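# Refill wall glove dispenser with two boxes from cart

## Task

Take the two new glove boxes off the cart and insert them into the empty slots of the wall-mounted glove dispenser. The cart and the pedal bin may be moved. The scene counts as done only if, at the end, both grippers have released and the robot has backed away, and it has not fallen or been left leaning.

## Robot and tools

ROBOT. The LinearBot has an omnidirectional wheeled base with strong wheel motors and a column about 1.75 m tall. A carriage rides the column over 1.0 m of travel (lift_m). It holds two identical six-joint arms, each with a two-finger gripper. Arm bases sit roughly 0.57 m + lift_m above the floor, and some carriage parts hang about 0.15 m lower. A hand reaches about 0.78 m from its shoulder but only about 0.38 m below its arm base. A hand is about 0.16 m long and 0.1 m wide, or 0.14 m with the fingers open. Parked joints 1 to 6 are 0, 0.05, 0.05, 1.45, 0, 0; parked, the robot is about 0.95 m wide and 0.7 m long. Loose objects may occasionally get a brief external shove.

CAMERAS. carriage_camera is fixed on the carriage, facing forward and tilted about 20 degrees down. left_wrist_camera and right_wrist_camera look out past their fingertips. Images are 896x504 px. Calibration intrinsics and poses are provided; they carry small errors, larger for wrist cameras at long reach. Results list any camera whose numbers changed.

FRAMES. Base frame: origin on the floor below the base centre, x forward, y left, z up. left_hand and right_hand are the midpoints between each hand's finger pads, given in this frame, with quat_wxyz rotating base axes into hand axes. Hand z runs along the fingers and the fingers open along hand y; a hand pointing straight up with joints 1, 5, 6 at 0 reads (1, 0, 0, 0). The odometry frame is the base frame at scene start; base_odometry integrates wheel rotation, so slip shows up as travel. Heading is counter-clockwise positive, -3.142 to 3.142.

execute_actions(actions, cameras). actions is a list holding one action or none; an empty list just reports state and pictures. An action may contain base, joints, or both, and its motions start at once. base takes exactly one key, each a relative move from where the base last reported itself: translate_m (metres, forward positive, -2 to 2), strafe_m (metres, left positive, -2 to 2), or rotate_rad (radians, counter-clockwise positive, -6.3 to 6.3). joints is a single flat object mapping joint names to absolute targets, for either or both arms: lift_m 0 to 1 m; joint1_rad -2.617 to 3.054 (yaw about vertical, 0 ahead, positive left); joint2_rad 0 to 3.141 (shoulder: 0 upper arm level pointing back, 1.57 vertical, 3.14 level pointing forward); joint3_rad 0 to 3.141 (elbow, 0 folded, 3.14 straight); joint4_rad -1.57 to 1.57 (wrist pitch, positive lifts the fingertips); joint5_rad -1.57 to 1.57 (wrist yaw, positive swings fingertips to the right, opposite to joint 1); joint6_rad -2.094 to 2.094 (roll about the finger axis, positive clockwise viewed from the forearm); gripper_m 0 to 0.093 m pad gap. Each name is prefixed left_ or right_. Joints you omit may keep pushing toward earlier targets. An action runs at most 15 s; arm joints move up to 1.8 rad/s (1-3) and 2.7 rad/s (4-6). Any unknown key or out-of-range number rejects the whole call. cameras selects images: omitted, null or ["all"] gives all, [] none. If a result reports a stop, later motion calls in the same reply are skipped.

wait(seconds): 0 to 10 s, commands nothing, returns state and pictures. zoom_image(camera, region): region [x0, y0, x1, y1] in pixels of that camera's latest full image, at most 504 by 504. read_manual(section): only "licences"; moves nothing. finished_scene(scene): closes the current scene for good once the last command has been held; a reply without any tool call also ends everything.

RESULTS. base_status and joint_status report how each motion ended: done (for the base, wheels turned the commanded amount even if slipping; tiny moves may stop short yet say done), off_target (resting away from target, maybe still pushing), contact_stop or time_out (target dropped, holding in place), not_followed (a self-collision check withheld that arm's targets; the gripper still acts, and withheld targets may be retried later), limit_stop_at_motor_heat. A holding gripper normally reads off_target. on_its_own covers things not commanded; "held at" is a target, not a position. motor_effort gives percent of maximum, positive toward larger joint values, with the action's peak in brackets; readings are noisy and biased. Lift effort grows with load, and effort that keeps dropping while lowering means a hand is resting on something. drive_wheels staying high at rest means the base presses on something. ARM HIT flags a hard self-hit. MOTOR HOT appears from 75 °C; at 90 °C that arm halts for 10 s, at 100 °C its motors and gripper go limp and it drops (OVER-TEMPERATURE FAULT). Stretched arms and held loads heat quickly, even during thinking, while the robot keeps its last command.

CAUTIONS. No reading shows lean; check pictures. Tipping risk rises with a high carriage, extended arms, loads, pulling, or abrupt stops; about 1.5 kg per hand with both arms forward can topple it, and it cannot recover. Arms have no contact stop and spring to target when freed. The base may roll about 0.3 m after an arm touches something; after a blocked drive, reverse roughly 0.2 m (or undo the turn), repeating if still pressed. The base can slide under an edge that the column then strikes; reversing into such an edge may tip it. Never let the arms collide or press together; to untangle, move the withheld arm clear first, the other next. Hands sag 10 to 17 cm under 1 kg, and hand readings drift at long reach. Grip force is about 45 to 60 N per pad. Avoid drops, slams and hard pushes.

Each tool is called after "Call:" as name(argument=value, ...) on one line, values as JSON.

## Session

Call:
execute_actions(actions=[], cameras=["carriage_camera"])

Scene clock: 0.00 s.
base_odometry: x=+0.000 y=+0.000 heading=+0.000 (m, m, rad; odometry frame)
base_status: not commanded
joint_positions: lift_m=+0.302 left_joint1_rad=-0.028 left_joint2_rad=+0.054 left_joint3_rad=+0.048 left_joint4_rad=+1.447 left_joint5_rad=-0.047 left_joint6_rad=+0.021 left_gripper_m=+0.094 right_joint1_rad=+0.005 right_joint2_rad=+0.061 right_joint3_rad=+0.030 right_joint4_rad=+1.442 right_joint5_rad=+0.009 right_joint6_rad=-0.057 right_gripper_m=+0.095
joint_status: not commanded
motor_effort: lift_m=+29 drive_wheels=-1 (%)
left_hand: x=+0.2933 y=+0.3373 z=+1.2875 quat_wxyz=(+0.998, -0.022, +0.065, -0.002) (m; base frame)
right_hand: x=+0.3019 y=-0.3313 z=+1.2823 quat_wxyz=(+0.996, +0.002, +0.080, -0.026) (m; base frame)
pictures: carriage_camera
camera_calibration (this result's frames):
carriage_camera: T_world_to_cam=[[-0.0209994, -0.999705, 0.01218, -0.0160458], [-0.386135, -0.00312765, -0.922437, 1.23704], [0.922203, -0.0240738, -0.385955, 0.333641], [0, 0, 0, 1]] pos_world=[0.169642, -0.00414009, 1.27006]
Images, in order (width x height): carriage_camera 896x504.

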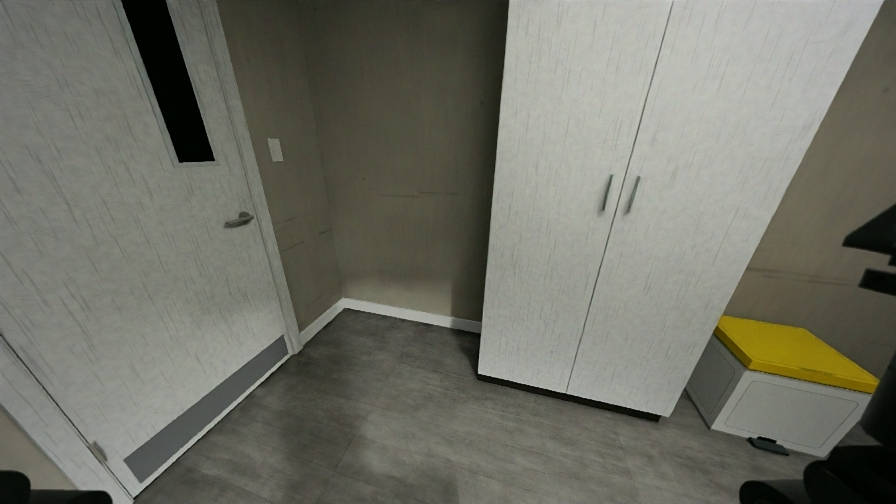

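Call:
execute_actions(actions=[{"base":{"rotate_rad":2.8}}], cameras=["carriage_camera"])

Scene clock: 6.93 s.
base_odometry: x=+0.000 y=+0.000 heading=+2.799 (m, m, rad; odometry frame)
base_status: done
joint_positions: lift_m=+0.302 left_joint1_rad=-0.028 left_joint2_rad=+0.054 left_joint3_rad=+0.048 left_joint4_rad=+1.445 left_joint5_rad=-0.047 left_joint6_rad=+0.021 left_gripper_m=+0.094 right_joint1_rad=+0.005 right_joint2_rad=+0.061 right_joint3_rad=+0.030 right_joint4_rad=+1.440 right_joint5_rad=+0.009 right_joint6_rad=-0.057 right_gripper_m=+0.095
joint_status: not commanded
motor_effort: lift_m=+29(29) drive_wheels=+7(15) (%)
left_hand: x=+0.2938 y=+0.3372 z=+1.2874 quat_wxyz=(+0.998, -0.022, +0.066, -0.002) (m; base frame)
right_hand: x=+0.3025 y=-0.3313 z=+1.2823 quat_wxyz=(+0.996, +0.002, +0.081, -0.026) (m; base frame)
pictures: carriage_camera
camera_calibration (this result's frames):
carriage_camera: T_world_to_cam=[[-0.0209994, -0.999705, 0.01218, -0.0160458], [-0.386135, -0.00312765, -0.922437, 1.23704], [0.922203, -0.0240738, -0.385955, 0.333641], [0, 0, 0, 1]] pos_world=[0.169642, -0.00414009, 1.27006]
Images, in order (width x height): carriage_camera 896x504.

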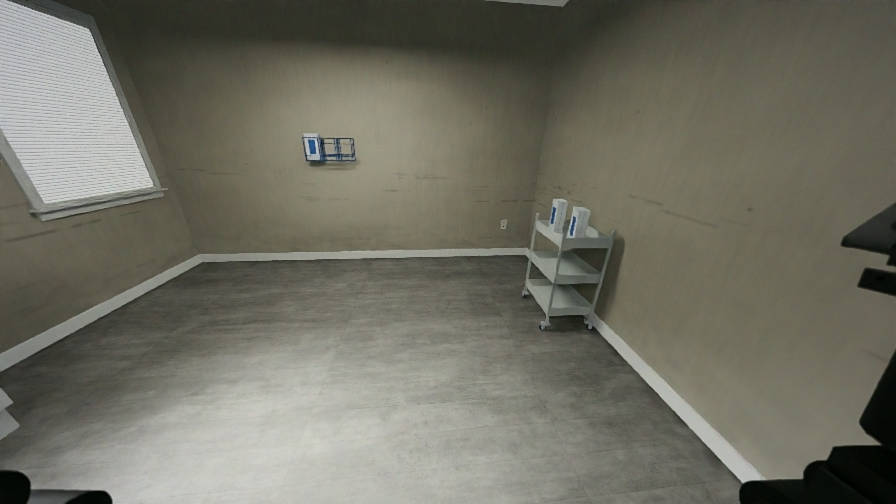

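Call:
execute_actions(actions=[{"base":{"translate_m":1.82}}], cameras=[])

Call:
execute_actions(actions=[{"base":{"rotate_rad":-1.54},"joints":{"lift_m":0.33,"left_joint1_rad":-0.3,"left_joint2_rad":2.0,"left_joint3_rad":1.75,"left_joint4_rad":-1.32,"left_joint5_rad":-0.02,"left_joint6_rad":-1.87,"right_joint1_rad":0.15,"right_joint2_rad":2.0,"right_joint3_rad":1.75,"right_joint4_rad":-1.32,"right_joint6_rad":1.72}}], cameras=[])

Call:
execute_actions(actions=[{"base":{"translate_m":0.25}}], cameras=["carriage_camera","left_wrist_camera"])

Scene clock: 19.10 s.
base_odometry: x=-1.716 y=+0.606 heading=+2.801 (m, m, rad; odometry frame)
base_status: done
joint_positions: lift_m=+0.302 left_joint1_rad=-0.028 left_joint2_rad=+0.054 left_joint3_rad=+0.048 left_joint4_rad=+1.446 left_joint5_rad=-0.047 left_joint6_rad=+0.021 left_gripper_m=+0.094 right_joint1_rad=+0.005 right_joint2_rad=+0.061 right_joint3_rad=+0.030 right_joint4_rad=+1.443 right_joint5_rad=+0.009 right_joint6_rad=-0.057 right_gripper_m=+0.095
joint_status: not commanded
motor_effort: lift_m=+29(29) drive_wheels=-9(21) (%)
left_hand: x=+0.2935 y=+0.3372 z=+1.2874 quat_wxyz=(+0.998, -0.022, +0.066, -0.002) (m; base frame)
right_hand: x=+0.3019 y=-0.3313 z=+1.2824 quat_wxyz=(+0.996, +0.002, +0.080, -0.026) (m; base frame)
pictures: none
No camera images: the call's "cameras" was empty. Leave "cameras" out to get every camera's image.

Scene clock: 22.30 s.
base_odometry: x=-1.716 y=+0.606 heading=+1.262 (m, m, rad; odometry frame)
base_status: done
joint_positions: lift_m=+0.330 left_joint1_rad=-0.294 left_joint2_rad=+2.010 left_joint3_rad=+1.719 left_joint4_rad=-1.309 left_joint5_rad=-0.024 left_joint6_rad=-1.864 left_gripper_m=+0.094 right_joint1_rad=+0.144 right_joint2_rad=+1.999 right_joint3_rad=+1.721 right_joint4_rad=-1.315 right_joint5_rad=+0.009 right_joint6_rad=+1.711 right_gripper_m=+0.095
joint_status: all done
motor_effort: lift_m=+32(39) drive_wheels=+9(19) (%)
left_hand: x=+0.6218 y=+0.2245 z=+0.9797 quat_wxyz=(+0.004, -0.706, +0.708, +0.018) (m; base frame)
right_hand: x=+0.6322 y=-0.2776 z=+0.9842 quat_wxyz=(-0.003, +0.706, +0.708, -0.011) (m; base frame)
pictures: none
No camera images: the call's "cameras" was empty. Leave "cameras" out to get every camera's image.

Scene clock: 24.60 s.
base_odometry: x=-1.639 y=+0.844 heading=+1.260 (m, m, rad; odometry frame)
base_status: done
joint_positions: lift_m=+0.330 left_joint1_rad=-0.294 left_joint2_rad=+2.010 left_joint3_rad=+1.719 left_joint4_rad=-1.316 left_joint5_rad=-0.024 left_joint6_rad=-1.864 left_gripper_m=+0.094 right_joint1_rad=+0.145 right_joint2_rad=+1.999 right_joint3_rad=+1.721 right_joint4_rad=-1.318 right_joint5_rad=+0.009 right_joint6_rad=+1.712 right_gripper_m=+0.095
joint_status: not commanded
motor_effort: lift_m=+32(32) drive_wheels=-9(16) (%)
left_hand: x=+0.6200 y=+0.2251 z=+0.9798 quat_wxyz=(+0.002, -0.706, +0.708, +0.021) (m; base frame)
right_hand: x=+0.6316 y=-0.2773 z=+0.9842 quat_wxyz=(-0.004, +0.706, +0.709, -0.012) (m; base frame)
pictures: carriage_camera, left_wrist_camera
camera_calibration (this result's frames):
carriage_camera: T_world_to_cam=[[-0.0209994, -0.999705, 0.01218, -0.0163883], [-0.386135, -0.00312765, -0.922437, 1.26298], [0.922203, -0.0240738, -0.385955, 0.344492], [0, 0, 0, 1]] pos_world=[0.169642, -0.00414009, 1.29817]
left_wrist_camera: T_world_to_cam=[[0.999468, 0.0177753, -0.0273478, -0.593805], [0.0296537, -0.844384, 0.534917, -0.342491], [-0.0135837, -0.535443, -0.844462, 1.07939], [0, 0, 0, 1]] pos_world=[0.618308, 0.299312, 1.07847]
Images, in order (width x height): carriage_camera 896x504, left_wrist_camera 896x504.

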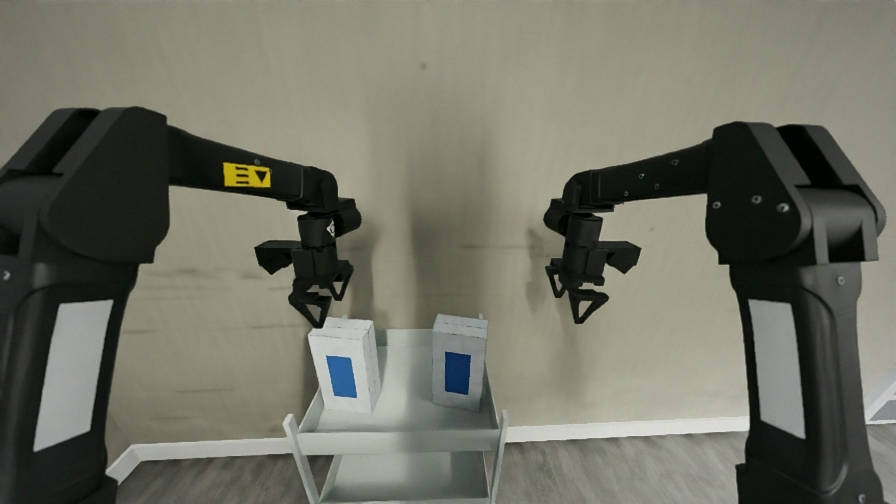

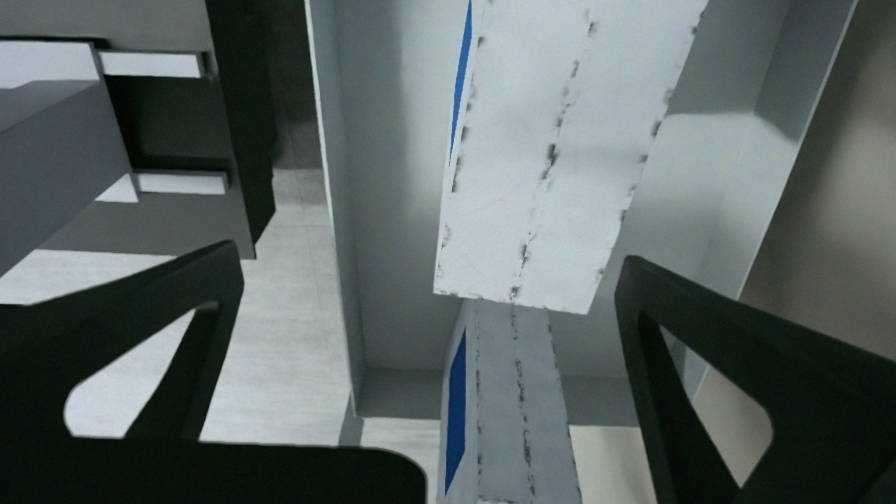

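Call:
execute_actions(actions=[{"base":{"translate_m":0.039},"joints":{"lift_m":0.29,"left_joint6_rad":-1.735,"right_joint6_rad":1.87}}], cameras=["left_wrist_camera"])

Call:
execute_actions(actions=[{"joints":{"lift_m":0.22}}], cameras=["left_wrist_camera"])

Call:
execute_actions(actions=[{"joints":{"left_gripper_m":0.045}}], cameras=[])

Call:
execute_actions(actions=[{"joints":{"lift_m":0.31}}], cameras=[])

Call:
execute_actions(actions=[{"base":{"strafe_m":0.235},"joints":{"left_joint6_rad":-1.87}}], cameras=["carriage_camera","right_wrist_camera"])

Scene clock: 32.43 s.
base_odometry: x=-1.627 y=+0.881 heading=+1.258 (m, m, rad; odometry frame)
base_status: done
joint_positions: lift_m=+0.290 left_joint1_rad=-0.298 left_joint2_rad=+2.007 left_joint3_rad=+1.732 left_joint4_rad=-1.319 left_joint5_rad=-0.023 left_joint6_rad=-1.741 left_gripper_m=+0.094 right_joint1_rad=+0.147 right_joint2_rad=+2.002 right_joint3_rad=+1.734 right_joint4_rad=-1.320 right_joint5_rad=+0.009 right_joint6_rad=+1.862 right_gripper_m=+0.095
joint_status: all done
motor_effort: lift_m=+25(26) drive_wheels=+8(10) (%)
left_hand: x=+0.6219 y=+0.2228 z=+0.9444 quat_wxyz=(+0.004, -0.660, +0.751, +0.016) (m; base frame)
right_hand: x=+0.6338 y=-0.2761 z=+0.9467 quat_wxyz=(-0.001, +0.756, +0.654, -0.010) (m; base frame)
pictures: left_wrist_camera
camera_calibration (this result's frames):
left_wrist_camera: T_world_to_cam=[[0.993887, -0.108676, -0.0194243, -0.572537], [-0.0809998, -0.837395, 0.540564, -0.263588], [-0.0750123, -0.535686, -0.841079, 1.0834], [0, 0, 0, 1]] pos_world=[0.628955, 0.297415, 1.04259]
Images, in order (width x height): left_wrist_camera 896x504.

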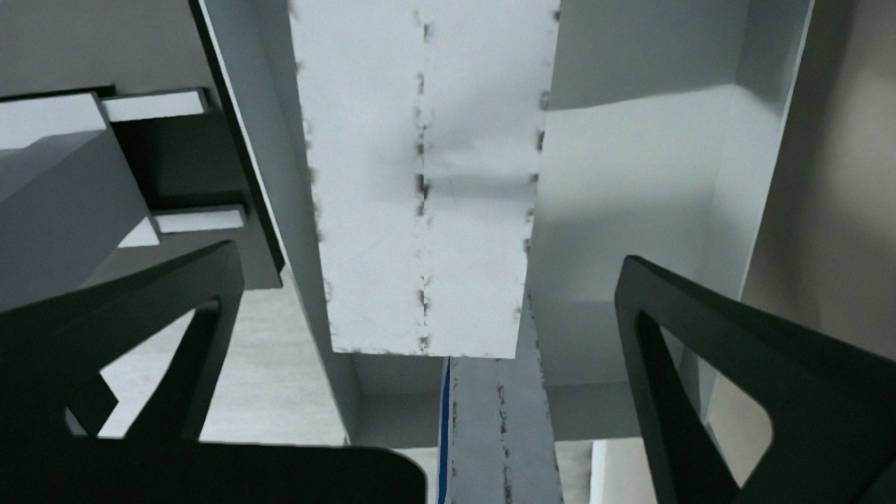

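Scene clock: 33.23 s.
base_odometry: x=-1.627 y=+0.881 heading=+1.258 (m, m, rad; odometry frame)
base_status: not commanded
joint_positions: lift_m=+0.220 left_joint1_rad=-0.298 left_joint2_rad=+2.005 left_joint3_rad=+1.732 left_joint4_rad=-1.319 left_joint5_rad=-0.023 left_joint6_rad=-1.741 left_gripper_m=+0.094 right_joint1_rad=+0.147 right_joint2_rad=+2.001 right_joint3_rad=+1.734 right_joint4_rad=-1.320 right_joint5_rad=+0.009 right_joint6_rad=+1.862 right_gripper_m=+0.095
joint_status: all done
motor_effort: lift_m=+25(26) drive_wheels=+8(8) (%)
left_hand: x=+0.6220 y=+0.2228 z=+0.8751 quat_wxyz=(+0.004, -0.660, +0.751, +0.015) (m; base frame)
right_hand: x=+0.6338 y=-0.2761 z=+0.8769 quat_wxyz=(-0.001, +0.756, +0.654, -0.010) (m; base frame)
pictures: left_wrist_camera
camera_calibration (this result's frames):
left_wrist_camera: T_world_to_cam=[[0.993921, -0.108687, -0.0175513, -0.575569], [-0.0819857, -0.837092, 0.540884, -0.22587], [-0.0734789, -0.536158, -0.840914, 1.02412], [0, 0, 0, 1]] pos_world=[0.628803, 0.297461, 0.973267]
Images, in order (width x height): left_wrist_camera 896x504.

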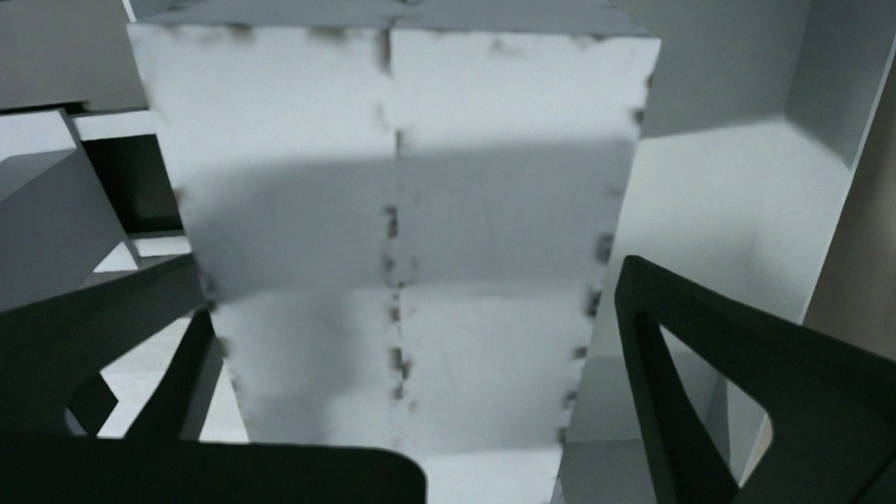

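Scene clock: 33.83 s.
base_odometry: x=-1.627 y=+0.881 heading=+1.258 (m, m, rad; odometry frame)
base_status: not commanded
joint_positions: lift_m=+0.220 left_joint1_rad=-0.298 left_joint2_rad=+2.005 left_joint3_rad=+1.732 left_joint4_rad=-1.322 left_joint5_rad=-0.023 left_joint6_rad=-1.740 left_gripper_m=+0.060 right_joint1_rad=+0.147 right_joint2_rad=+2.001 right_joint3_rad=+1.734 right_joint4_rad=-1.320 right_joint5_rad=+0.009 right_joint6_rad=+1.862 right_gripper_m=+0.095
joint_status: left_gripper_m off_target (ended at +0.060, target +0.045)
motor_effort: lift_m=+26(25) drive_wheels=+8(8) (%)
left_hand: x=+0.6213 y=+0.2230 z=+0.8751 quat_wxyz=(+0.003, -0.660, +0.751, +0.016) (m; base frame)
right_hand: x=+0.6338 y=-0.2761 z=+0.8769 quat_wxyz=(-0.001, +0.756, +0.654, -0.010) (m; base frame)
pictures: none
No camera images: the call's "cameras" was empty. Leave "cameras" out to get every camera's image.

Scene clock: 34.73 s.
base_odometry: x=-1.627 y=+0.881 heading=+1.258 (m, m, rad; odometry frame)
base_status: not commanded
joint_positions: lift_m=+0.310 left_joint1_rad=-0.298 left_joint2_rad=+2.030 left_joint3_rad=+1.732 left_joint4_rad=-1.316 left_joint5_rad=-0.022 left_joint6_rad=-1.740 left_gripper_m=+0.060 right_joint1_rad=+0.147 right_joint2_rad=+2.002 right_joint3_rad=+1.734 right_joint4_rad=-1.320 right_joint5_rad=+0.009 right_joint6_rad=+1.862 right_gripper_m=+0.095
joint_status: all done
motor_effort: lift_m=+32(39) drive_wheels=+8(8) (%)
left_hand: x=+0.6222 y=+0.2226 z=+0.9557 quat_wxyz=(-0.002, -0.660, +0.751, +0.024) (m; base frame)
right_hand: x=+0.6338 y=-0.2761 z=+0.9661 quat_wxyz=(-0.001, +0.756, +0.654, -0.010) (m; base frame)
pictures: none
No camera images: the call's "cameras" was empty. Leave "cameras" out to get every camera's image.

Scene clock: 36.97 s.
base_odometry: x=-1.851 y=+0.954 heading=+1.258 (m, m, rad; odometry frame)
base_status: done
joint_positions: lift_m=+0.310 left_joint1_rad=-0.300 left_joint2_rad=+2.030 left_joint3_rad=+1.732 left_joint4_rad=-1.315 left_joint5_rad=-0.022 left_joint6_rad=-1.864 left_gripper_m=+0.060 right_joint1_rad=+0.150 right_joint2_rad=+2.002 right_joint3_rad=+1.734 right_joint4_rad=-1.321 right_joint5_rad=+0.009 right_joint6_rad=+1.862 right_gripper_m=+0.095
joint_status: all done
motor_effort: lift_m=+33(32) drive_wheels=-3(12) (%)
left_hand: x=+0.6223 y=+0.2219 z=+0.9557 quat_wxyz=(+0.000, -0.705, +0.709, +0.024) (m; base frame)
right_hand: x=+0.6336 y=-0.2752 z=+0.9661 quat_wxyz=(-0.001, +0.755, +0.655, -0.010) (m; base frame)
pictures: carriage_camera, right_wrist_camera
camera_calibration (this result's frames):
carriage_camera: T_world_to_cam=[[-0.0209994, -0.999705, 0.01218, -0.0161442], [-0.386135, -0.00312765, -0.922437, 1.24449], [0.922203, -0.0240738, -0.385955, 0.336757], [0, 0, 0, 1]] pos_world=[0.169642, -0.00414009, 1.27813]
right_wrist_camera: T_world_to_cam=[[-0.984963, 0.171554, 0.0204298, 0.654491], [0.150162, 0.791611, 0.592286, -0.444318], [0.0854366, 0.586447, -0.805469, 1.01164], [0, 0, 0, 1]] pos_world=[0.624938, -0.35383, 1.06464]
Images, in order (width x height): carriage_camera 896x504, right_wrist_camera 896x504.

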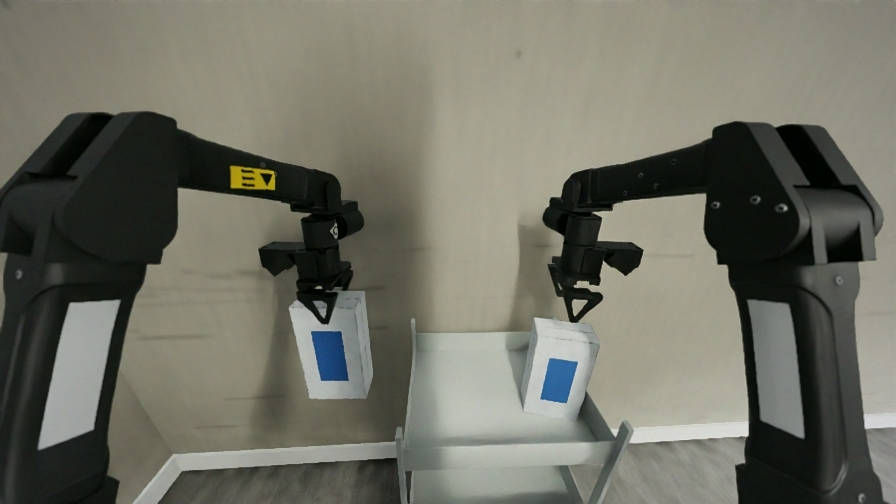

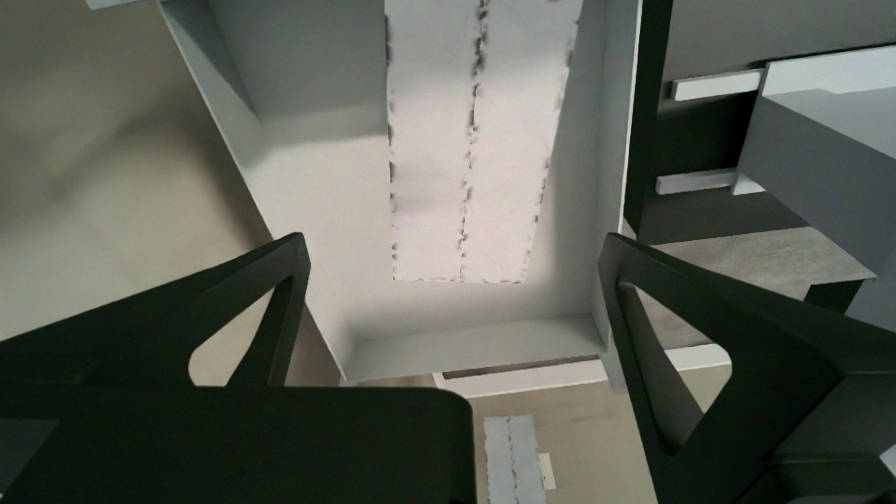

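Call:
execute_actions(actions=[{"base":{"translate_m":-0.006},"joints":{"lift_m":0.28,"right_joint6_rad":1.92}}], cameras=[])

Call:
execute_actions(actions=[{"joints":{"lift_m":0.215}}], cameras=[])

Call:
execute_actions(actions=[{"joints":{"right_gripper_m":0.045}}], cameras=[])

Call:
execute_actions(actions=[{"joints":{"lift_m":0.32}}], cameras=[])

Call:
execute_actions(actions=[{"base":{"translate_m":-1.2},"joints":{"lift_m":0.95,"left_joint1_rad":-0.47,"left_joint4_rad":-1.17,"left_joint5_rad":-0.07,"left_joint6_rad":-2.05,"right_joint1_rad":-0.8,"right_joint6_rad":0.8}}], cameras=[])

Call:
execute_actions(actions=[{"base":{"rotate_rad":1.61}}], cameras=["carriage_camera"])

Call:
zoom_image(camera="carriage_camera", region=[260,260,540,460])

Scene clock: 47.47 s.
base_odometry: x=-1.852 y=+0.948 heading=+1.258 (m, m, rad; odometry frame)
base_status: done
joint_positions: lift_m=+0.280 left_joint1_rad=-0.300 left_joint2_rad=+2.028 left_joint3_rad=+1.732 left_joint4_rad=-1.316 left_joint5_rad=-0.020 left_joint6_rad=-1.864 left_gripper_m=+0.060 right_joint1_rad=+0.150 right_joint2_rad=+1.999 right_joint3_rad=+1.734 right_joint4_rad=-1.321 right_joint5_rad=+0.009 right_joint6_rad=+1.912 right_gripper_m=+0.095
joint_status: all done
motor_effort: lift_m=+26(26) drive_wheels=+2(5) (%)
left_hand: x=+0.6221 y=+0.2216 z=+0.9268 quat_wxyz=(-0.001, -0.705, +0.709, +0.023) (m; base frame)
right_hand: x=+0.6336 y=-0.2752 z=+0.9375 quat_wxyz=(+0.000, +0.771, +0.636, -0.009) (m; base frame)
pictures: none
No camera images: the call's "cameras" was empty. Leave "cameras" out to get every camera's image.

Scene clock: 48.27 s.
base_odometry: x=-1.852 y=+0.948 heading=+1.258 (m, m, rad; odometry frame)
base_status: not commanded
joint_positions: lift_m=+0.215 left_joint1_rad=-0.300 left_joint2_rad=+2.030 left_joint3_rad=+1.732 left_joint4_rad=-1.315 left_joint5_rad=-0.020 left_joint6_rad=-1.864 left_gripper_m=+0.060 right_joint1_rad=+0.150 right_joint2_rad=+2.000 right_joint3_rad=+1.734 right_joint4_rad=-1.320 right_joint5_rad=+0.009 right_joint6_rad=+1.912 right_gripper_m=+0.095
joint_status: all done
motor_effort: lift_m=+25(26) drive_wheels=+1(1) (%)
left_hand: x=+0.6222 y=+0.2215 z=+0.8612 quat_wxyz=(-0.001, -0.705, +0.709, +0.023) (m; base frame)
right_hand: x=+0.6337 y=-0.2752 z=+0.8721 quat_wxyz=(+0.000, +0.771, +0.636, -0.009) (m; base frame)
pictures: none
No camera images: the call's "cameras" was empty. Leave "cameras" out to get every camera's image.

Scene clock: 48.87 s.
base_odometry: x=-1.852 y=+0.948 heading=+1.258 (m, m, rad; odometry frame)
base_status: not commanded
joint_positions: lift_m=+0.215 left_joint1_rad=-0.300 left_joint2_rad=+2.030 left_joint3_rad=+1.732 left_joint4_rad=-1.315 left_joint5_rad=-0.020 left_joint6_rad=-1.864 left_gripper_m=+0.060 right_joint1_rad=+0.150 right_joint2_rad=+2.000 right_joint3_rad=+1.734 right_joint4_rad=-1.322 right_joint5_rad=+0.008 right_joint6_rad=+1.912 right_gripper_m=+0.057
joint_status: right_gripper_m off_target (ended at +0.057, target +0.045)
motor_effort: lift_m=+25(26) drive_wheels=+1(1) (%)
left_hand: x=+0.6222 y=+0.2215 z=+0.8612 quat_wxyz=(-0.001, -0.705, +0.709, +0.023) (m; base frame)
right_hand: x=+0.6332 y=-0.2752 z=+0.8721 quat_wxyz=(-0.001, +0.771, +0.636, -0.010) (m; base frame)
pictures: none
No camera images: the call's "cameras" was empty. Leave "cameras" out to get every camera's image.

Scene clock: 49.83 s.
base_odometry: x=-1.852 y=+0.948 heading=+1.258 (m, m, rad; odometry frame)
base_status: not commanded
joint_positions: lift_m=+0.320 left_joint1_rad=-0.300 left_joint2_rad=+2.031 left_joint3_rad=+1.732 left_joint4_rad=-1.314 left_joint5_rad=-0.020 left_joint6_rad=-1.864 left_gripper_m=+0.060 right_joint1_rad=+0.150 right_joint2_rad=+2.027 right_joint3_rad=+1.734 right_joint4_rad=-1.315 right_joint5_rad=+0.008 right_joint6_rad=+1.912 right_gripper_m=+0.057
joint_status: all done
motor_effort: lift_m=+33(40) drive_wheels=+1(1) (%)
left_hand: x=+0.6225 y=+0.2215 z=+0.9652 quat_wxyz=(-0.001, -0.705, +0.709, +0.023) (m; base frame)
right_hand: x=+0.6346 y=-0.2750 z=+0.9668 quat_wxyz=(-0.006, +0.771, +0.636, -0.018) (m; base frame)
pictures: none
No camera images: the call's "cameras" was empty. Leave "cameras" out to get every camera's image.

Scene clock: 54.63 s.
base_odometry: x=-2.221 y=-0.194 heading=+1.258 (m, m, rad; odometry frame)
base_status: done
joint_positions: lift_m=+0.950 left_joint1_rad=-0.473 left_joint2_rad=+2.031 left_joint3_rad=+1.732 left_joint4_rad=-1.185 left_joint5_rad=-0.063 left_joint6_rad=-2.043 left_gripper_m=+0.060 right_joint1_rad=-0.804 right_joint2_rad=+2.027 right_joint3_rad=+1.734 right_joint4_rad=-1.312 right_joint5_rad=+0.010 right_joint6_rad=+0.807 right_gripper_m=+0.057
joint_status: all done
motor_effort: lift_m=+33(40) drive_wheels=-3(10) (%)
left_hand: x=+0.6298 y=+0.1526 z=+1.5962 quat_wxyz=(+0.043, -0.707, +0.705, -0.032) (m; base frame)
right_hand: x=+0.5217 y=-0.6046 z=+1.5968 quat_wxyz=(-0.018, +0.721, +0.693, -0.005) (m; base frame)
pictures: none
No camera images: the call's "cameras" was empty. Leave "cameras" out to get every camera's image.

Scene clock: 57.87 s.
base_odometry: x=-2.222 y=-0.193 heading=+2.868 (m, m, rad; odometry frame)
base_status: done
joint_positions: lift_m=+0.950 left_joint1_rad=-0.463 left_joint2_rad=+2.031 left_joint3_rad=+1.732 left_joint4_rad=-1.185 left_joint5_rad=-0.068 left_joint6_rad=-2.043 left_gripper_m=+0.060 right_joint1_rad=-0.793 right_joint2_rad=+2.027 right_joint3_rad=+1.734 right_joint4_rad=-1.304 right_joint5_rad=+0.001 right_joint6_rad=+0.807 right_gripper_m=+0.057
joint_status: not commanded
motor_effort: lift_m=+33(33) drive_wheels=+10(15) (%)
left_hand: x=+0.6320 y=+0.1573 z=+1.5963 quat_wxyz=(+0.046, -0.710, +0.702, -0.031) (m; base frame)
right_hand: x=+0.5272 y=-0.6020 z=+1.5968 quat_wxyz=(-0.014, +0.717, +0.697, -0.001) (m; base frame)
pictures: carriage_camera
camera_calibration (this result's frames):
carriage_camera: T_world_to_cam=[[-0.0209994, -0.999705, 0.01218, -0.0239384], [-0.386135, -0.00312765, -0.922437, 1.83478], [0.922203, -0.0240738, -0.385955, 0.583738], [0, 0, 0, 1]] pos_world=[0.169642, -0.00414009, 1.91805]
Images, in order (width x height): carriage_camera 896x504.

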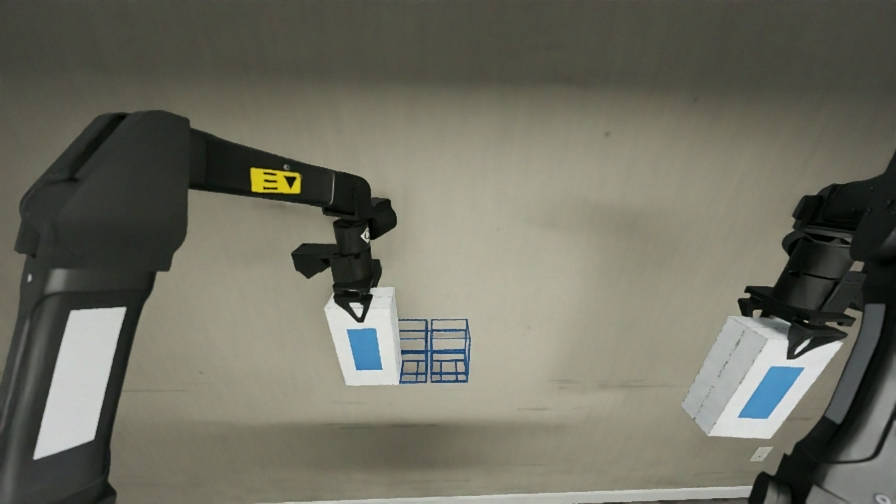

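Region (260, 260, 540, 460) of carriage_camera's 896x504 image, scaled by 1.800, with more detail than that image has; it fills the top 360 rows of this view, and the rest is white.

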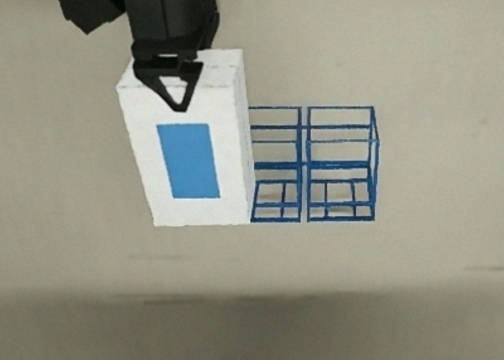

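Call:
execute_actions(actions=[{"base":{"strafe_m":-0.055}}], cameras=[])

Call:
execute_actions(actions=[{"base":{"translate_m":0.23},"joints":{"lift_m":0.91}}], cameras=["carriage_camera","left_wrist_camera"])

Call:
zoom_image(camera="carriage_camera", region=[260,330,500,504])

Scene clock: 63.93 s.
base_odometry: x=-2.207 y=-0.140 heading=+2.869 (m, m, rad; odometry frame)
base_status: done
joint_positions: lift_m=+0.950 left_joint1_rad=-0.468 left_joint2_rad=+2.031 left_joint3_rad=+1.732 left_joint4_rad=-1.185 left_joint5_rad=-0.062 left_joint6_rad=-2.043 left_gripper_m=+0.060 right_joint1_rad=-0.797 right_joint2_rad=+2.027 right_joint3_rad=+1.734 right_joint4_rad=-1.312 right_joint5_rad=+0.003 right_joint6_rad=+0.807 right_gripper_m=+0.057
joint_status: not commanded
motor_effort: lift_m=+34(33) drive_wheels=+10(15) (%)
left_hand: x=+0.6306 y=+0.1546 z=+1.5962 quat_wxyz=(+0.043, -0.709, +0.704, -0.031) (m; base frame)
right_hand: x=+0.5246 y=-0.6018 z=+1.5968 quat_wxyz=(-0.018, +0.719, +0.695, -0.001) (m; base frame)
pictures: none
No camera images: the call's "cameras" was empty. Leave "cameras" out to get every camera's image.

Scene clock: 66.30 s.
base_odometry: x=-2.428 y=-0.078 heading=+2.867 (m, m, rad; odometry frame)
base_status: done
joint_positions: lift_m=+0.910 left_joint1_rad=-0.468 left_joint2_rad=+2.035 left_joint3_rad=+1.732 left_joint4_rad=-1.182 left_joint5_rad=-0.064 left_joint6_rad=-2.044 left_gripper_m=+0.060 right_joint1_rad=-0.798 right_joint2_rad=+2.032 right_joint3_rad=+1.734 right_joint4_rad=-1.313 right_joint5_rad=+0.005 right_joint6_rad=+0.807 right_gripper_m=+0.057
joint_status: all done
motor_effort: lift_m=+28(28) drive_wheels=+8(14) (%)
left_hand: x=+0.6312 y=+0.1545 z=+1.5550 quat_wxyz=(+0.044, -0.709, +0.703, -0.030) (m; base frame)
right_hand: x=+0.5238 y=-0.6023 z=+1.5555 quat_wxyz=(-0.020, +0.719, +0.695, -0.002) (m; base frame)
pictures: carriage_camera, left_wrist_camera
camera_calibration (this result's frames):
carriage_camera: T_world_to_cam=[[-0.0209994, -0.999705, 0.01218, -0.0234569], [-0.386135, -0.00312765, -0.922437, 1.79831], [0.922203, -0.0240738, -0.385955, 0.568479], [0, 0, 0, 1]] pos_world=[0.169642, -0.00414009, 1.87852]
left_wrist_camera: T_world_to_cam=[[0.994188, 0.0255845, 0.104576, -0.791092], [-0.0359745, -0.836573, 0.546672, -0.688198], [0.101472, -0.547257, -0.830791, 1.43537], [0, 0, 0, 1]] pos_world=[0.616087, 0.230027, 1.65144]
Images, in order (width x height): carriage_camera 896x504, left_wrist_camera 896x504.

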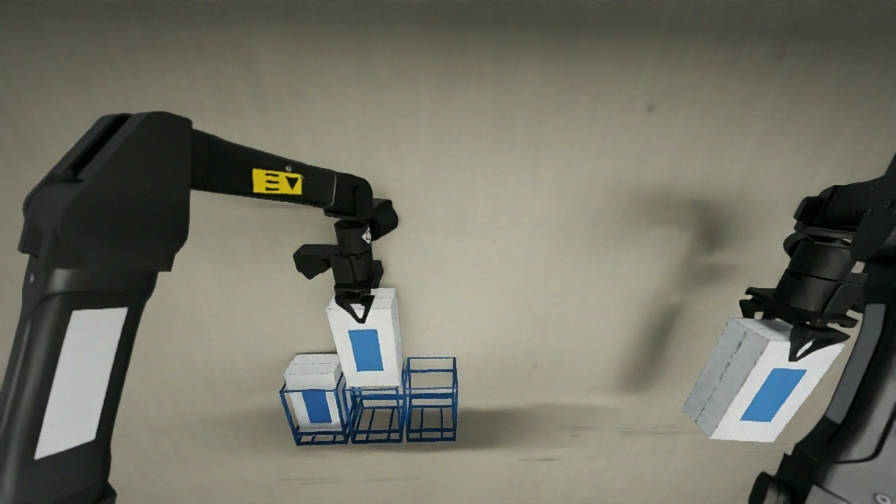

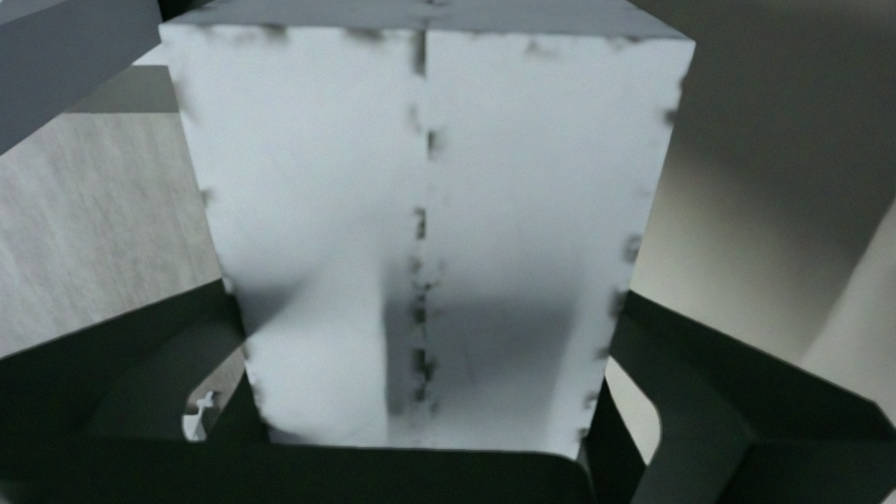

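Region (260, 330, 500, 504) of carriage_camera's 896x504 image, scaled by 2.100, with more detail than that image has; it fills the top 365 rows of this view, and the rest is white.

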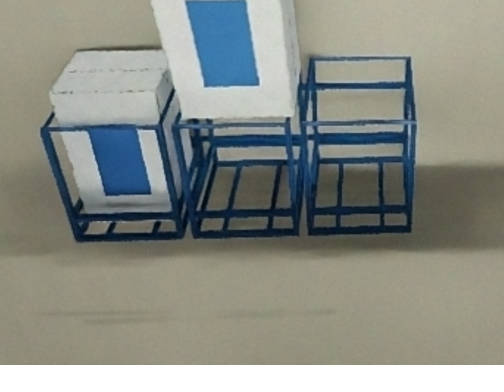

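Call:
execute_actions(actions=[{"base":{"rotate_rad":0.02}}], cameras=[])

Call:
execute_actions(actions=[{"base":{"translate_m":0.029},"joints":{"lift_m":0.895}}], cameras=["carriage_camera"])

Call:
zoom_image(camera="carriage_camera", region=[260,330,500,504])

Scene clock: 71.20 s.
base_odometry: x=-2.428 y=-0.077 heading=+2.886 (m, m, rad; odometry frame)
base_status: done
joint_positions: lift_m=+0.910 left_joint1_rad=-0.468 left_joint2_rad=+2.035 left_joint3_rad=+1.732 left_joint4_rad=-1.185 left_joint5_rad=-0.064 left_joint6_rad=-2.044 left_gripper_m=+0.060 right_joint1_rad=-0.797 right_joint2_rad=+2.032 right_joint3_rad=+1.734 right_joint4_rad=-1.313 right_joint5_rad=+0.004 right_joint6_rad=+0.807 right_gripper_m=+0.057
joint_status: not commanded
motor_effort: lift_m=+28(29) drive_wheels=-8(8) (%)
left_hand: x=+0.6308 y=+0.1548 z=+1.5549 quat_wxyz=(+0.043, -0.709, +0.703, -0.029) (m; base frame)
right_hand: x=+0.5244 y=-0.6017 z=+1.5555 quat_wxyz=(-0.020, +0.718, +0.695, -0.002) (m; base frame)
pictures: none
No camera images: the call's "cameras" was empty. Leave "cameras" out to get every camera's image.

Scene clock: 72.17 s.
base_odometry: x=-2.456 y=-0.070 heading=+2.886 (m, m, rad; odometry frame)
base_status: done
joint_positions: lift_m=+0.895 left_joint1_rad=-0.470 left_joint2_rad=+2.035 left_joint3_rad=+1.732 left_joint4_rad=-1.182 left_joint5_rad=-0.063 left_joint6_rad=-2.044 left_gripper_m=+0.060 right_joint1_rad=-0.799 right_joint2_rad=+2.029 right_joint3_rad=+1.734 right_joint4_rad=-1.312 right_joint5_rad=+0.005 right_joint6_rad=+0.807 right_gripper_m=+0.057
joint_status: all done
motor_effort: lift_m=+27(28) drive_wheels=+2(8) (%)
left_hand: x=+0.6308 y=+0.1535 z=+1.5400 quat_wxyz=(+0.043, -0.708, +0.704, -0.031) (m; base frame)
right_hand: x=+0.5238 y=-0.6028 z=+1.5417 quat_wxyz=(-0.018, +0.719, +0.695, -0.003) (m; base frame)
pictures: carriage_camera
camera_calibration (this result's frames):
carriage_camera: T_world_to_cam=[[-0.0209994, -0.999705, 0.01218, -0.023275], [-0.386135, -0.00312765, -0.922437, 1.78453], [0.922203, -0.0240738, -0.385955, 0.562717], [0, 0, 0, 1]] pos_world=[0.169642, -0.00414009, 1.86359]
Images, in order (width x height): carriage_camera 896x504.

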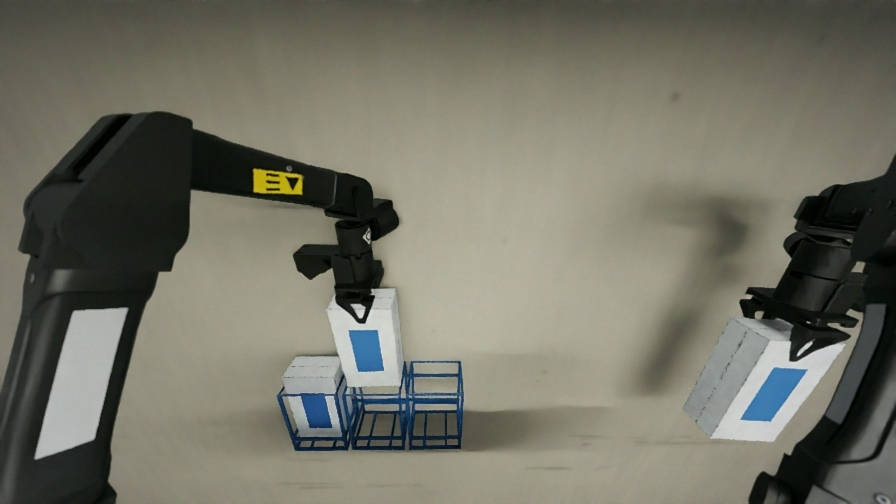

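Region (260, 330, 500, 504) of carriage_camera's 896x504 image, scaled by 2.100, with more detail than that image has; it fills the top 365 rows of this view, and the rest is white.

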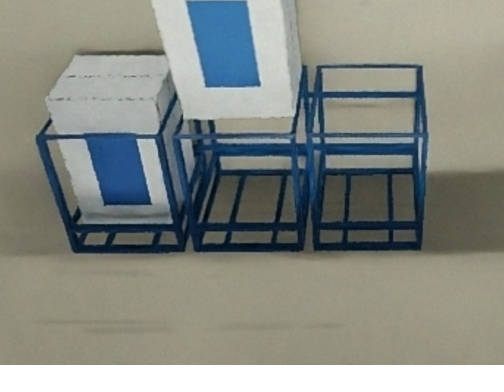

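Call:
execute_actions(actions=[{"joints":{"lift_m":0.83}}], cameras=["carriage_camera"])

Scene clock: 74.17 s.
base_odometry: x=-2.456 y=-0.070 heading=+2.886 (m, m, rad; odometry frame)
base_status: not commanded
joint_positions: lift_m=+0.830 left_joint1_rad=-0.469 left_joint2_rad=+2.030 left_joint3_rad=+1.733 left_joint4_rad=-1.180 left_joint5_rad=-0.076 left_joint6_rad=-2.044 left_gripper_m=+0.060 right_joint1_rad=-0.799 right_joint2_rad=+2.030 right_joint3_rad=+1.734 right_joint4_rad=-1.312 right_joint5_rad=+0.005 right_joint6_rad=+0.806 right_gripper_m=+0.057
joint_status: all done
motor_effort: lift_m=+27(28) drive_wheels=-2(2) (%)
left_hand: x=+0.6327 y=+0.1557 z=+1.4774 quat_wxyz=(+0.050, -0.709, +0.703, -0.032) (m; base frame)
right_hand: x=+0.5236 y=-0.6027 z=+1.4764 quat_wxyz=(-0.019, +0.719, +0.695, -0.003) (m; base frame)
pictures: carriage_camera
camera_calibration (this result's frames):
carriage_camera: T_world_to_cam=[[-0.0209994, -0.999705, 0.01218, -0.0224837], [-0.386135, -0.00312765, -0.922437, 1.7246], [0.922203, -0.0240738, -0.385955, 0.53764], [0, 0, 0, 1]] pos_world=[0.169642, -0.00414009, 1.79861]
Images, in order (width x height): carriage_camera 896x504.

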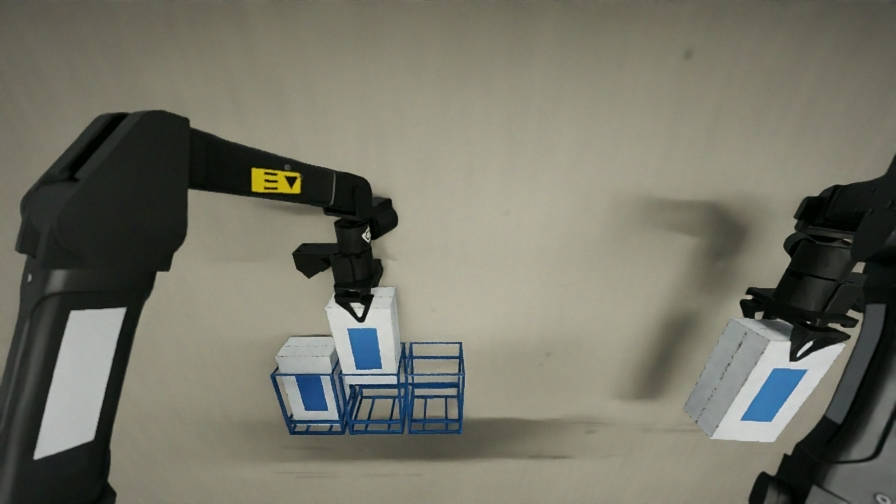

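Call:
execute_actions(actions=[{"joints":{"lift_m":0.735}}], cameras=[])

Call:
execute_actions(actions=[{"base":{"translate_m":0.006},"joints":{"lift_m":0.697,"left_joint4_rad":-1.15,"left_joint5_rad":-0.1}}], cameras=["carriage_camera"])

Call:
execute_actions(actions=[{"joints":{"left_gripper_m":0.08}}], cameras=[])

Call:
execute_actions(actions=[{"joints":{"lift_m":0.78}}], cameras=[])

Call:
execute_actions(actions=[{"base":{"translate_m":-0.1},"joints":{"lift_m":0.92}}], cameras=[])

Call:
execute_actions(actions=[{"base":{"strafe_m":0.16},"joints":{"left_joint1_rad":0.9,"left_joint6_rad":-0.7,"right_joint1_rad":0.47,"right_joint4_rad":-1.18,"right_joint5_rad":0.065,"right_joint6_rad":2.04}}], cameras=[])

Call:
execute_actions(actions=[{"base":{"translate_m":0.094},"joints":{"lift_m":0.9}}], cameras=["carriage_camera"])

Call:
zoom_image(camera="carriage_camera", region=[320,330,560,504])

Scene clock: 84.90 s.
base_odometry: x=-2.456 y=-0.070 heading=+2.886 (m, m, rad; odometry frame)
base_status: not commanded
joint_positions: lift_m=+0.735 left_joint1_rad=-0.469 left_joint2_rad=+2.029 left_joint3_rad=+1.733 left_joint4_rad=-1.153 left_joint5_rad=-0.093 left_joint6_rad=-2.044 left_gripper_m=+0.060 right_joint1_rad=-0.799 right_joint2_rad=+2.028 right_joint3_rad=+1.734 right_joint4_rad=-1.313 right_joint5_rad=+0.005 right_joint6_rad=+0.806 right_gripper_m=+0.057
joint_status: all done
motor_effort: lift_m=+27(28) drive_wheels=-2(2) (%)
left_hand: x=+0.6400 y=+0.1553 z=+1.3839 quat_wxyz=(+0.063, -0.709, +0.702, -0.043) (m; base frame)
right_hand: x=+0.5235 y=-0.6026 z=+1.3821 quat_wxyz=(-0.018, +0.719, +0.695, -0.003) (m; base frame)
pictures: none
No camera images: the call's "cameras" was empty. Leave "cameras" out to get every camera's image.

Scene clock: 85.57 s.
base_odometry: x=-2.462 y=-0.069 heading=+2.887 (m, m, rad; odometry frame)
base_status: done
joint_positions: lift_m=+0.697 left_joint1_rad=-0.472 left_joint2_rad=+2.025 left_joint3_rad=+1.732 left_joint4_rad=-1.153 left_joint5_rad=-0.105 left_joint6_rad=-2.044 left_gripper_m=+0.060 right_joint1_rad=-0.797 right_joint2_rad=+2.034 right_joint3_rad=+1.734 right_joint4_rad=-1.313 right_joint5_rad=+0.004 right_joint6_rad=+0.806 right_gripper_m=+0.057
joint_status: all done
motor_effort: lift_m=+27(28) drive_wheels=+2(9) (%)
left_hand: x=+0.6401 y=+0.1558 z=+1.3472 quat_wxyz=(+0.069, -0.707, +0.702, -0.043) (m; base frame)
right_hand: x=+0.5242 y=-0.6019 z=+1.3420 quat_wxyz=(-0.021, +0.718, +0.696, -0.002) (m; base frame)
pictures: carriage_camera
camera_calibration (this result's frames):
carriage_camera: T_world_to_cam=[[-0.0209994, -0.999705, 0.01218, -0.0208634], [-0.386135, -0.00312765, -0.922437, 1.60189], [0.922203, -0.0240738, -0.385955, 0.486298], [0, 0, 0, 1]] pos_world=[0.169642, -0.00414009, 1.66559]
Images, in order (width x height): carriage_camera 896x504.

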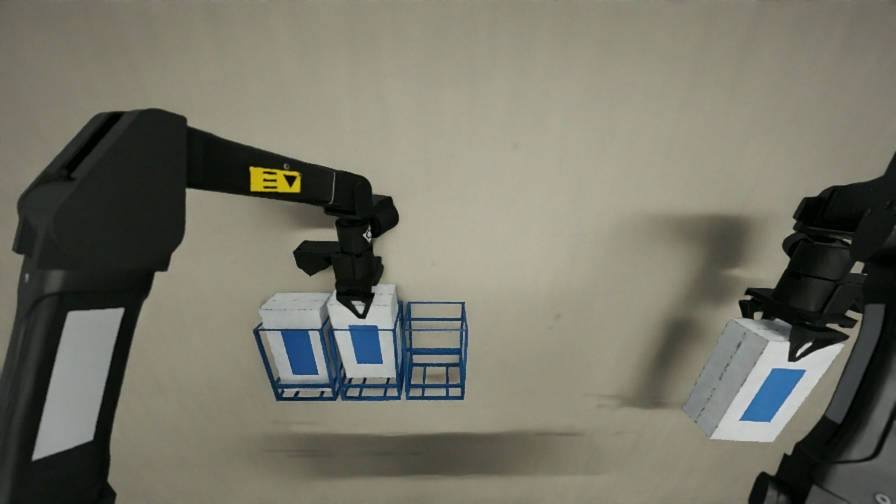

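Scene clock: 86.13 s.
base_odometry: x=-2.462 y=-0.069 heading=+2.887 (m, m, rad; odometry frame)
base_status: not commanded
joint_positions: lift_m=+0.697 left_joint1_rad=-0.472 left_joint2_rad=+2.018 left_joint3_rad=+1.732 left_joint4_rad=-1.150 left_joint5_rad=-0.105 left_joint6_rad=-2.044 left_gripper_m=+0.080 right_joint1_rad=-0.797 right_joint2_rad=+2.034 right_joint3_rad=+1.734 right_joint4_rad=-1.313 right_joint5_rad=+0.004 right_joint6_rad=+0.806 right_gripper_m=+0.057
joint_status: all done
motor_effort: lift_m=+27(27) drive_wheels=+2(2) (%)
left_hand: x=+0.6410 y=+0.1555 z=+1.3502 quat_wxyz=(+0.071, -0.707, +0.702, -0.048) (m; base frame)
right_hand: x=+0.5242 y=-0.6019 z=+1.3420 quat_wxyz=(-0.021, +0.718, +0.696, -0.002) (m; base frame)
pictures: none
No camera images: the call's "cameras" was empty. Leave "cameras" out to get every camera's image.

Scene clock: 87.00 s.
base_odometry: x=-2.462 y=-0.069 heading=+2.887 (m, m, rad; odometry frame)
base_status: not commanded
joint_positions: lift_m=+0.780 left_joint1_rad=-0.472 left_joint2_rad=+2.008 left_joint3_rad=+1.732 left_joint4_rad=-1.150 left_joint5_rad=-0.104 left_joint6_rad=-2.044 left_gripper_m=+0.080 right_joint1_rad=-0.797 right_joint2_rad=+2.029 right_joint3_rad=+1.734 right_joint4_rad=-1.313 right_joint5_rad=+0.005 right_joint6_rad=+0.806 right_gripper_m=+0.057
joint_status: all done
motor_effort: lift_m=+32(39) drive_wheels=+2(2) (%)
left_hand: x=+0.6409 y=+0.1553 z=+1.4368 quat_wxyz=(+0.072, -0.707, +0.701, -0.052) (m; base frame)
right_hand: x=+0.5241 y=-0.6021 z=+1.4262 quat_wxyz=(-0.019, +0.718, +0.696, -0.003) (m; base frame)
pictures: none
No camera images: the call's "cameras" was empty. Leave "cameras" out to get every camera's image.

Scene clock: 88.70 s.
base_odometry: x=-2.366 y=-0.094 heading=+2.887 (m, m, rad; odometry frame)
base_status: done
joint_positions: lift_m=+0.920 left_joint1_rad=-0.472 left_joint2_rad=+2.004 left_joint3_rad=+1.732 left_joint4_rad=-1.151 left_joint5_rad=-0.104 left_joint6_rad=-2.044 left_gripper_m=+0.080 right_joint1_rad=-0.799 right_joint2_rad=+2.028 right_joint3_rad=+1.734 right_joint4_rad=-1.314 right_joint5_rad=+0.006 right_joint6_rad=+0.805 right_gripper_m=+0.057
joint_status: all done
motor_effort: lift_m=+33(39) drive_wheels=+8(9) (%)
left_hand: x=+0.6406 y=+0.1553 z=+1.5783 quat_wxyz=(+0.072, -0.707, +0.701, -0.054) (m; base frame)
right_hand: x=+0.5233 y=-0.6026 z=+1.5666 quat_wxyz=(-0.019, +0.719, +0.695, -0.003) (m; base frame)
pictures: none
No camera images: the call's "cameras" was empty. Leave "cameras" out to get every camera's image.

Scene clock: 90.70 s.
base_odometry: x=-2.406 y=-0.249 heading=+2.888 (m, m, rad; odometry frame)
base_status: done
joint_positions: lift_m=+0.920 left_joint1_rad=+0.904 left_joint2_rad=+2.004 left_joint3_rad=+1.732 left_joint4_rad=-1.142 left_joint5_rad=-0.102 left_joint6_rad=-0.707 left_gripper_m=+0.080 right_joint1_rad=+0.476 right_joint2_rad=+2.028 right_joint3_rad=+1.734 right_joint4_rad=-1.189 right_joint5_rad=+0.046 right_joint6_rad=+2.032 right_gripper_m=+0.057
joint_status: all done
motor_effort: lift_m=+32(32) drive_wheels=-4(12) (%)
left_hand: x=+0.5064 y=+0.6718 z=+1.5786 quat_wxyz=(+0.073, -0.721, +0.687, +0.058) (m; base frame)
right_hand: x=+0.6275 y=-0.1493 z=+1.5676 quat_wxyz=(+0.036, +0.702, +0.711, +0.034) (m; base frame)
pictures: none
No camera images: the call's "cameras" was empty. Leave "cameras" out to get every camera's image.

Scene clock: 92.40 s.
base_odometry: x=-2.497 y=-0.226 heading=+2.889 (m, m, rad; odometry frame)
base_status: done
joint_positions: lift_m=+0.900 left_joint1_rad=+0.899 left_joint2_rad=+2.006 left_joint3_rad=+1.732 left_joint4_rad=-1.147 left_joint5_rad=-0.101 left_joint6_rad=-0.706 left_gripper_m=+0.080 right_joint1_rad=+0.469 right_joint2_rad=+2.032 right_joint3_rad=+1.734 right_joint4_rad=-1.191 right_joint5_rad=+0.055 right_joint6_rad=+2.032 right_gripper_m=+0.057
joint_status: all done
motor_effort: lift_m=+27(27) drive_wheels=+7(14) (%)
left_hand: x=+0.5074 y=+0.6694 z=+1.5580 quat_wxyz=(+0.069, -0.719, +0.689, +0.057) (m; base frame)
right_hand: x=+0.6288 y=-0.1534 z=+1.5465 quat_wxyz=(+0.039, +0.704, +0.708, +0.030) (m; base frame)
pictures: carriage_camera
camera_calibration (this result's frames):
carriage_camera: T_world_to_cam=[[-0.0209994, -0.999705, 0.01218, -0.0233369], [-0.386135, -0.00312765, -0.922437, 1.78922], [0.922203, -0.0240738, -0.385955, 0.564676], [0, 0, 0, 1]] pos_world=[0.169642, -0.00414009, 1.86866]
Images, in order (width x height): carriage_camera 896x504.

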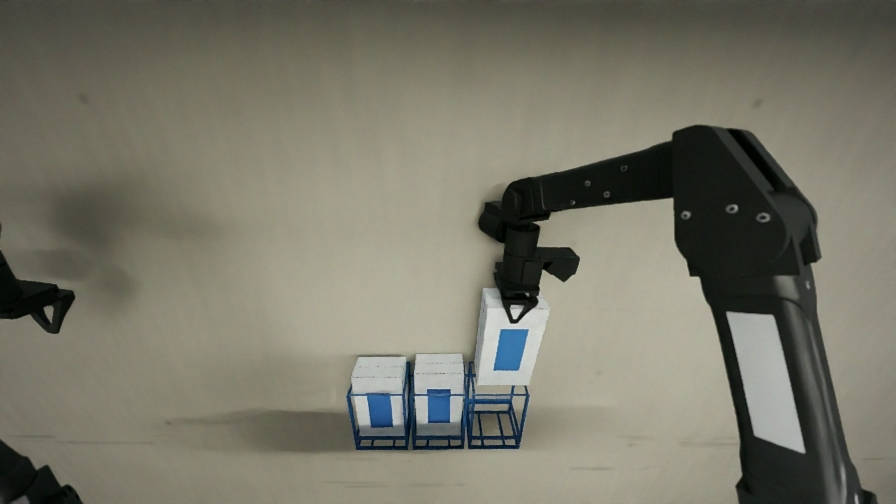

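Region (320, 330, 560, 504) of carriage_camera's 896x504 image, scaled by 2.100, with more detail than that image has; it fills the top 365 rows of this view, and the rest is white.

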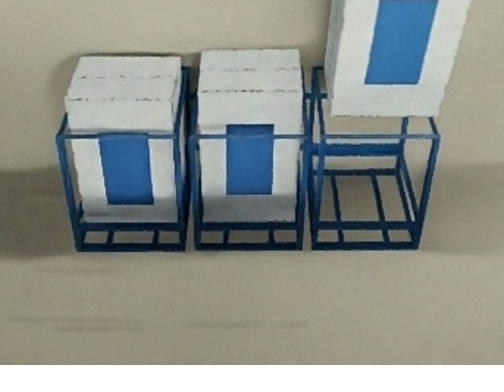

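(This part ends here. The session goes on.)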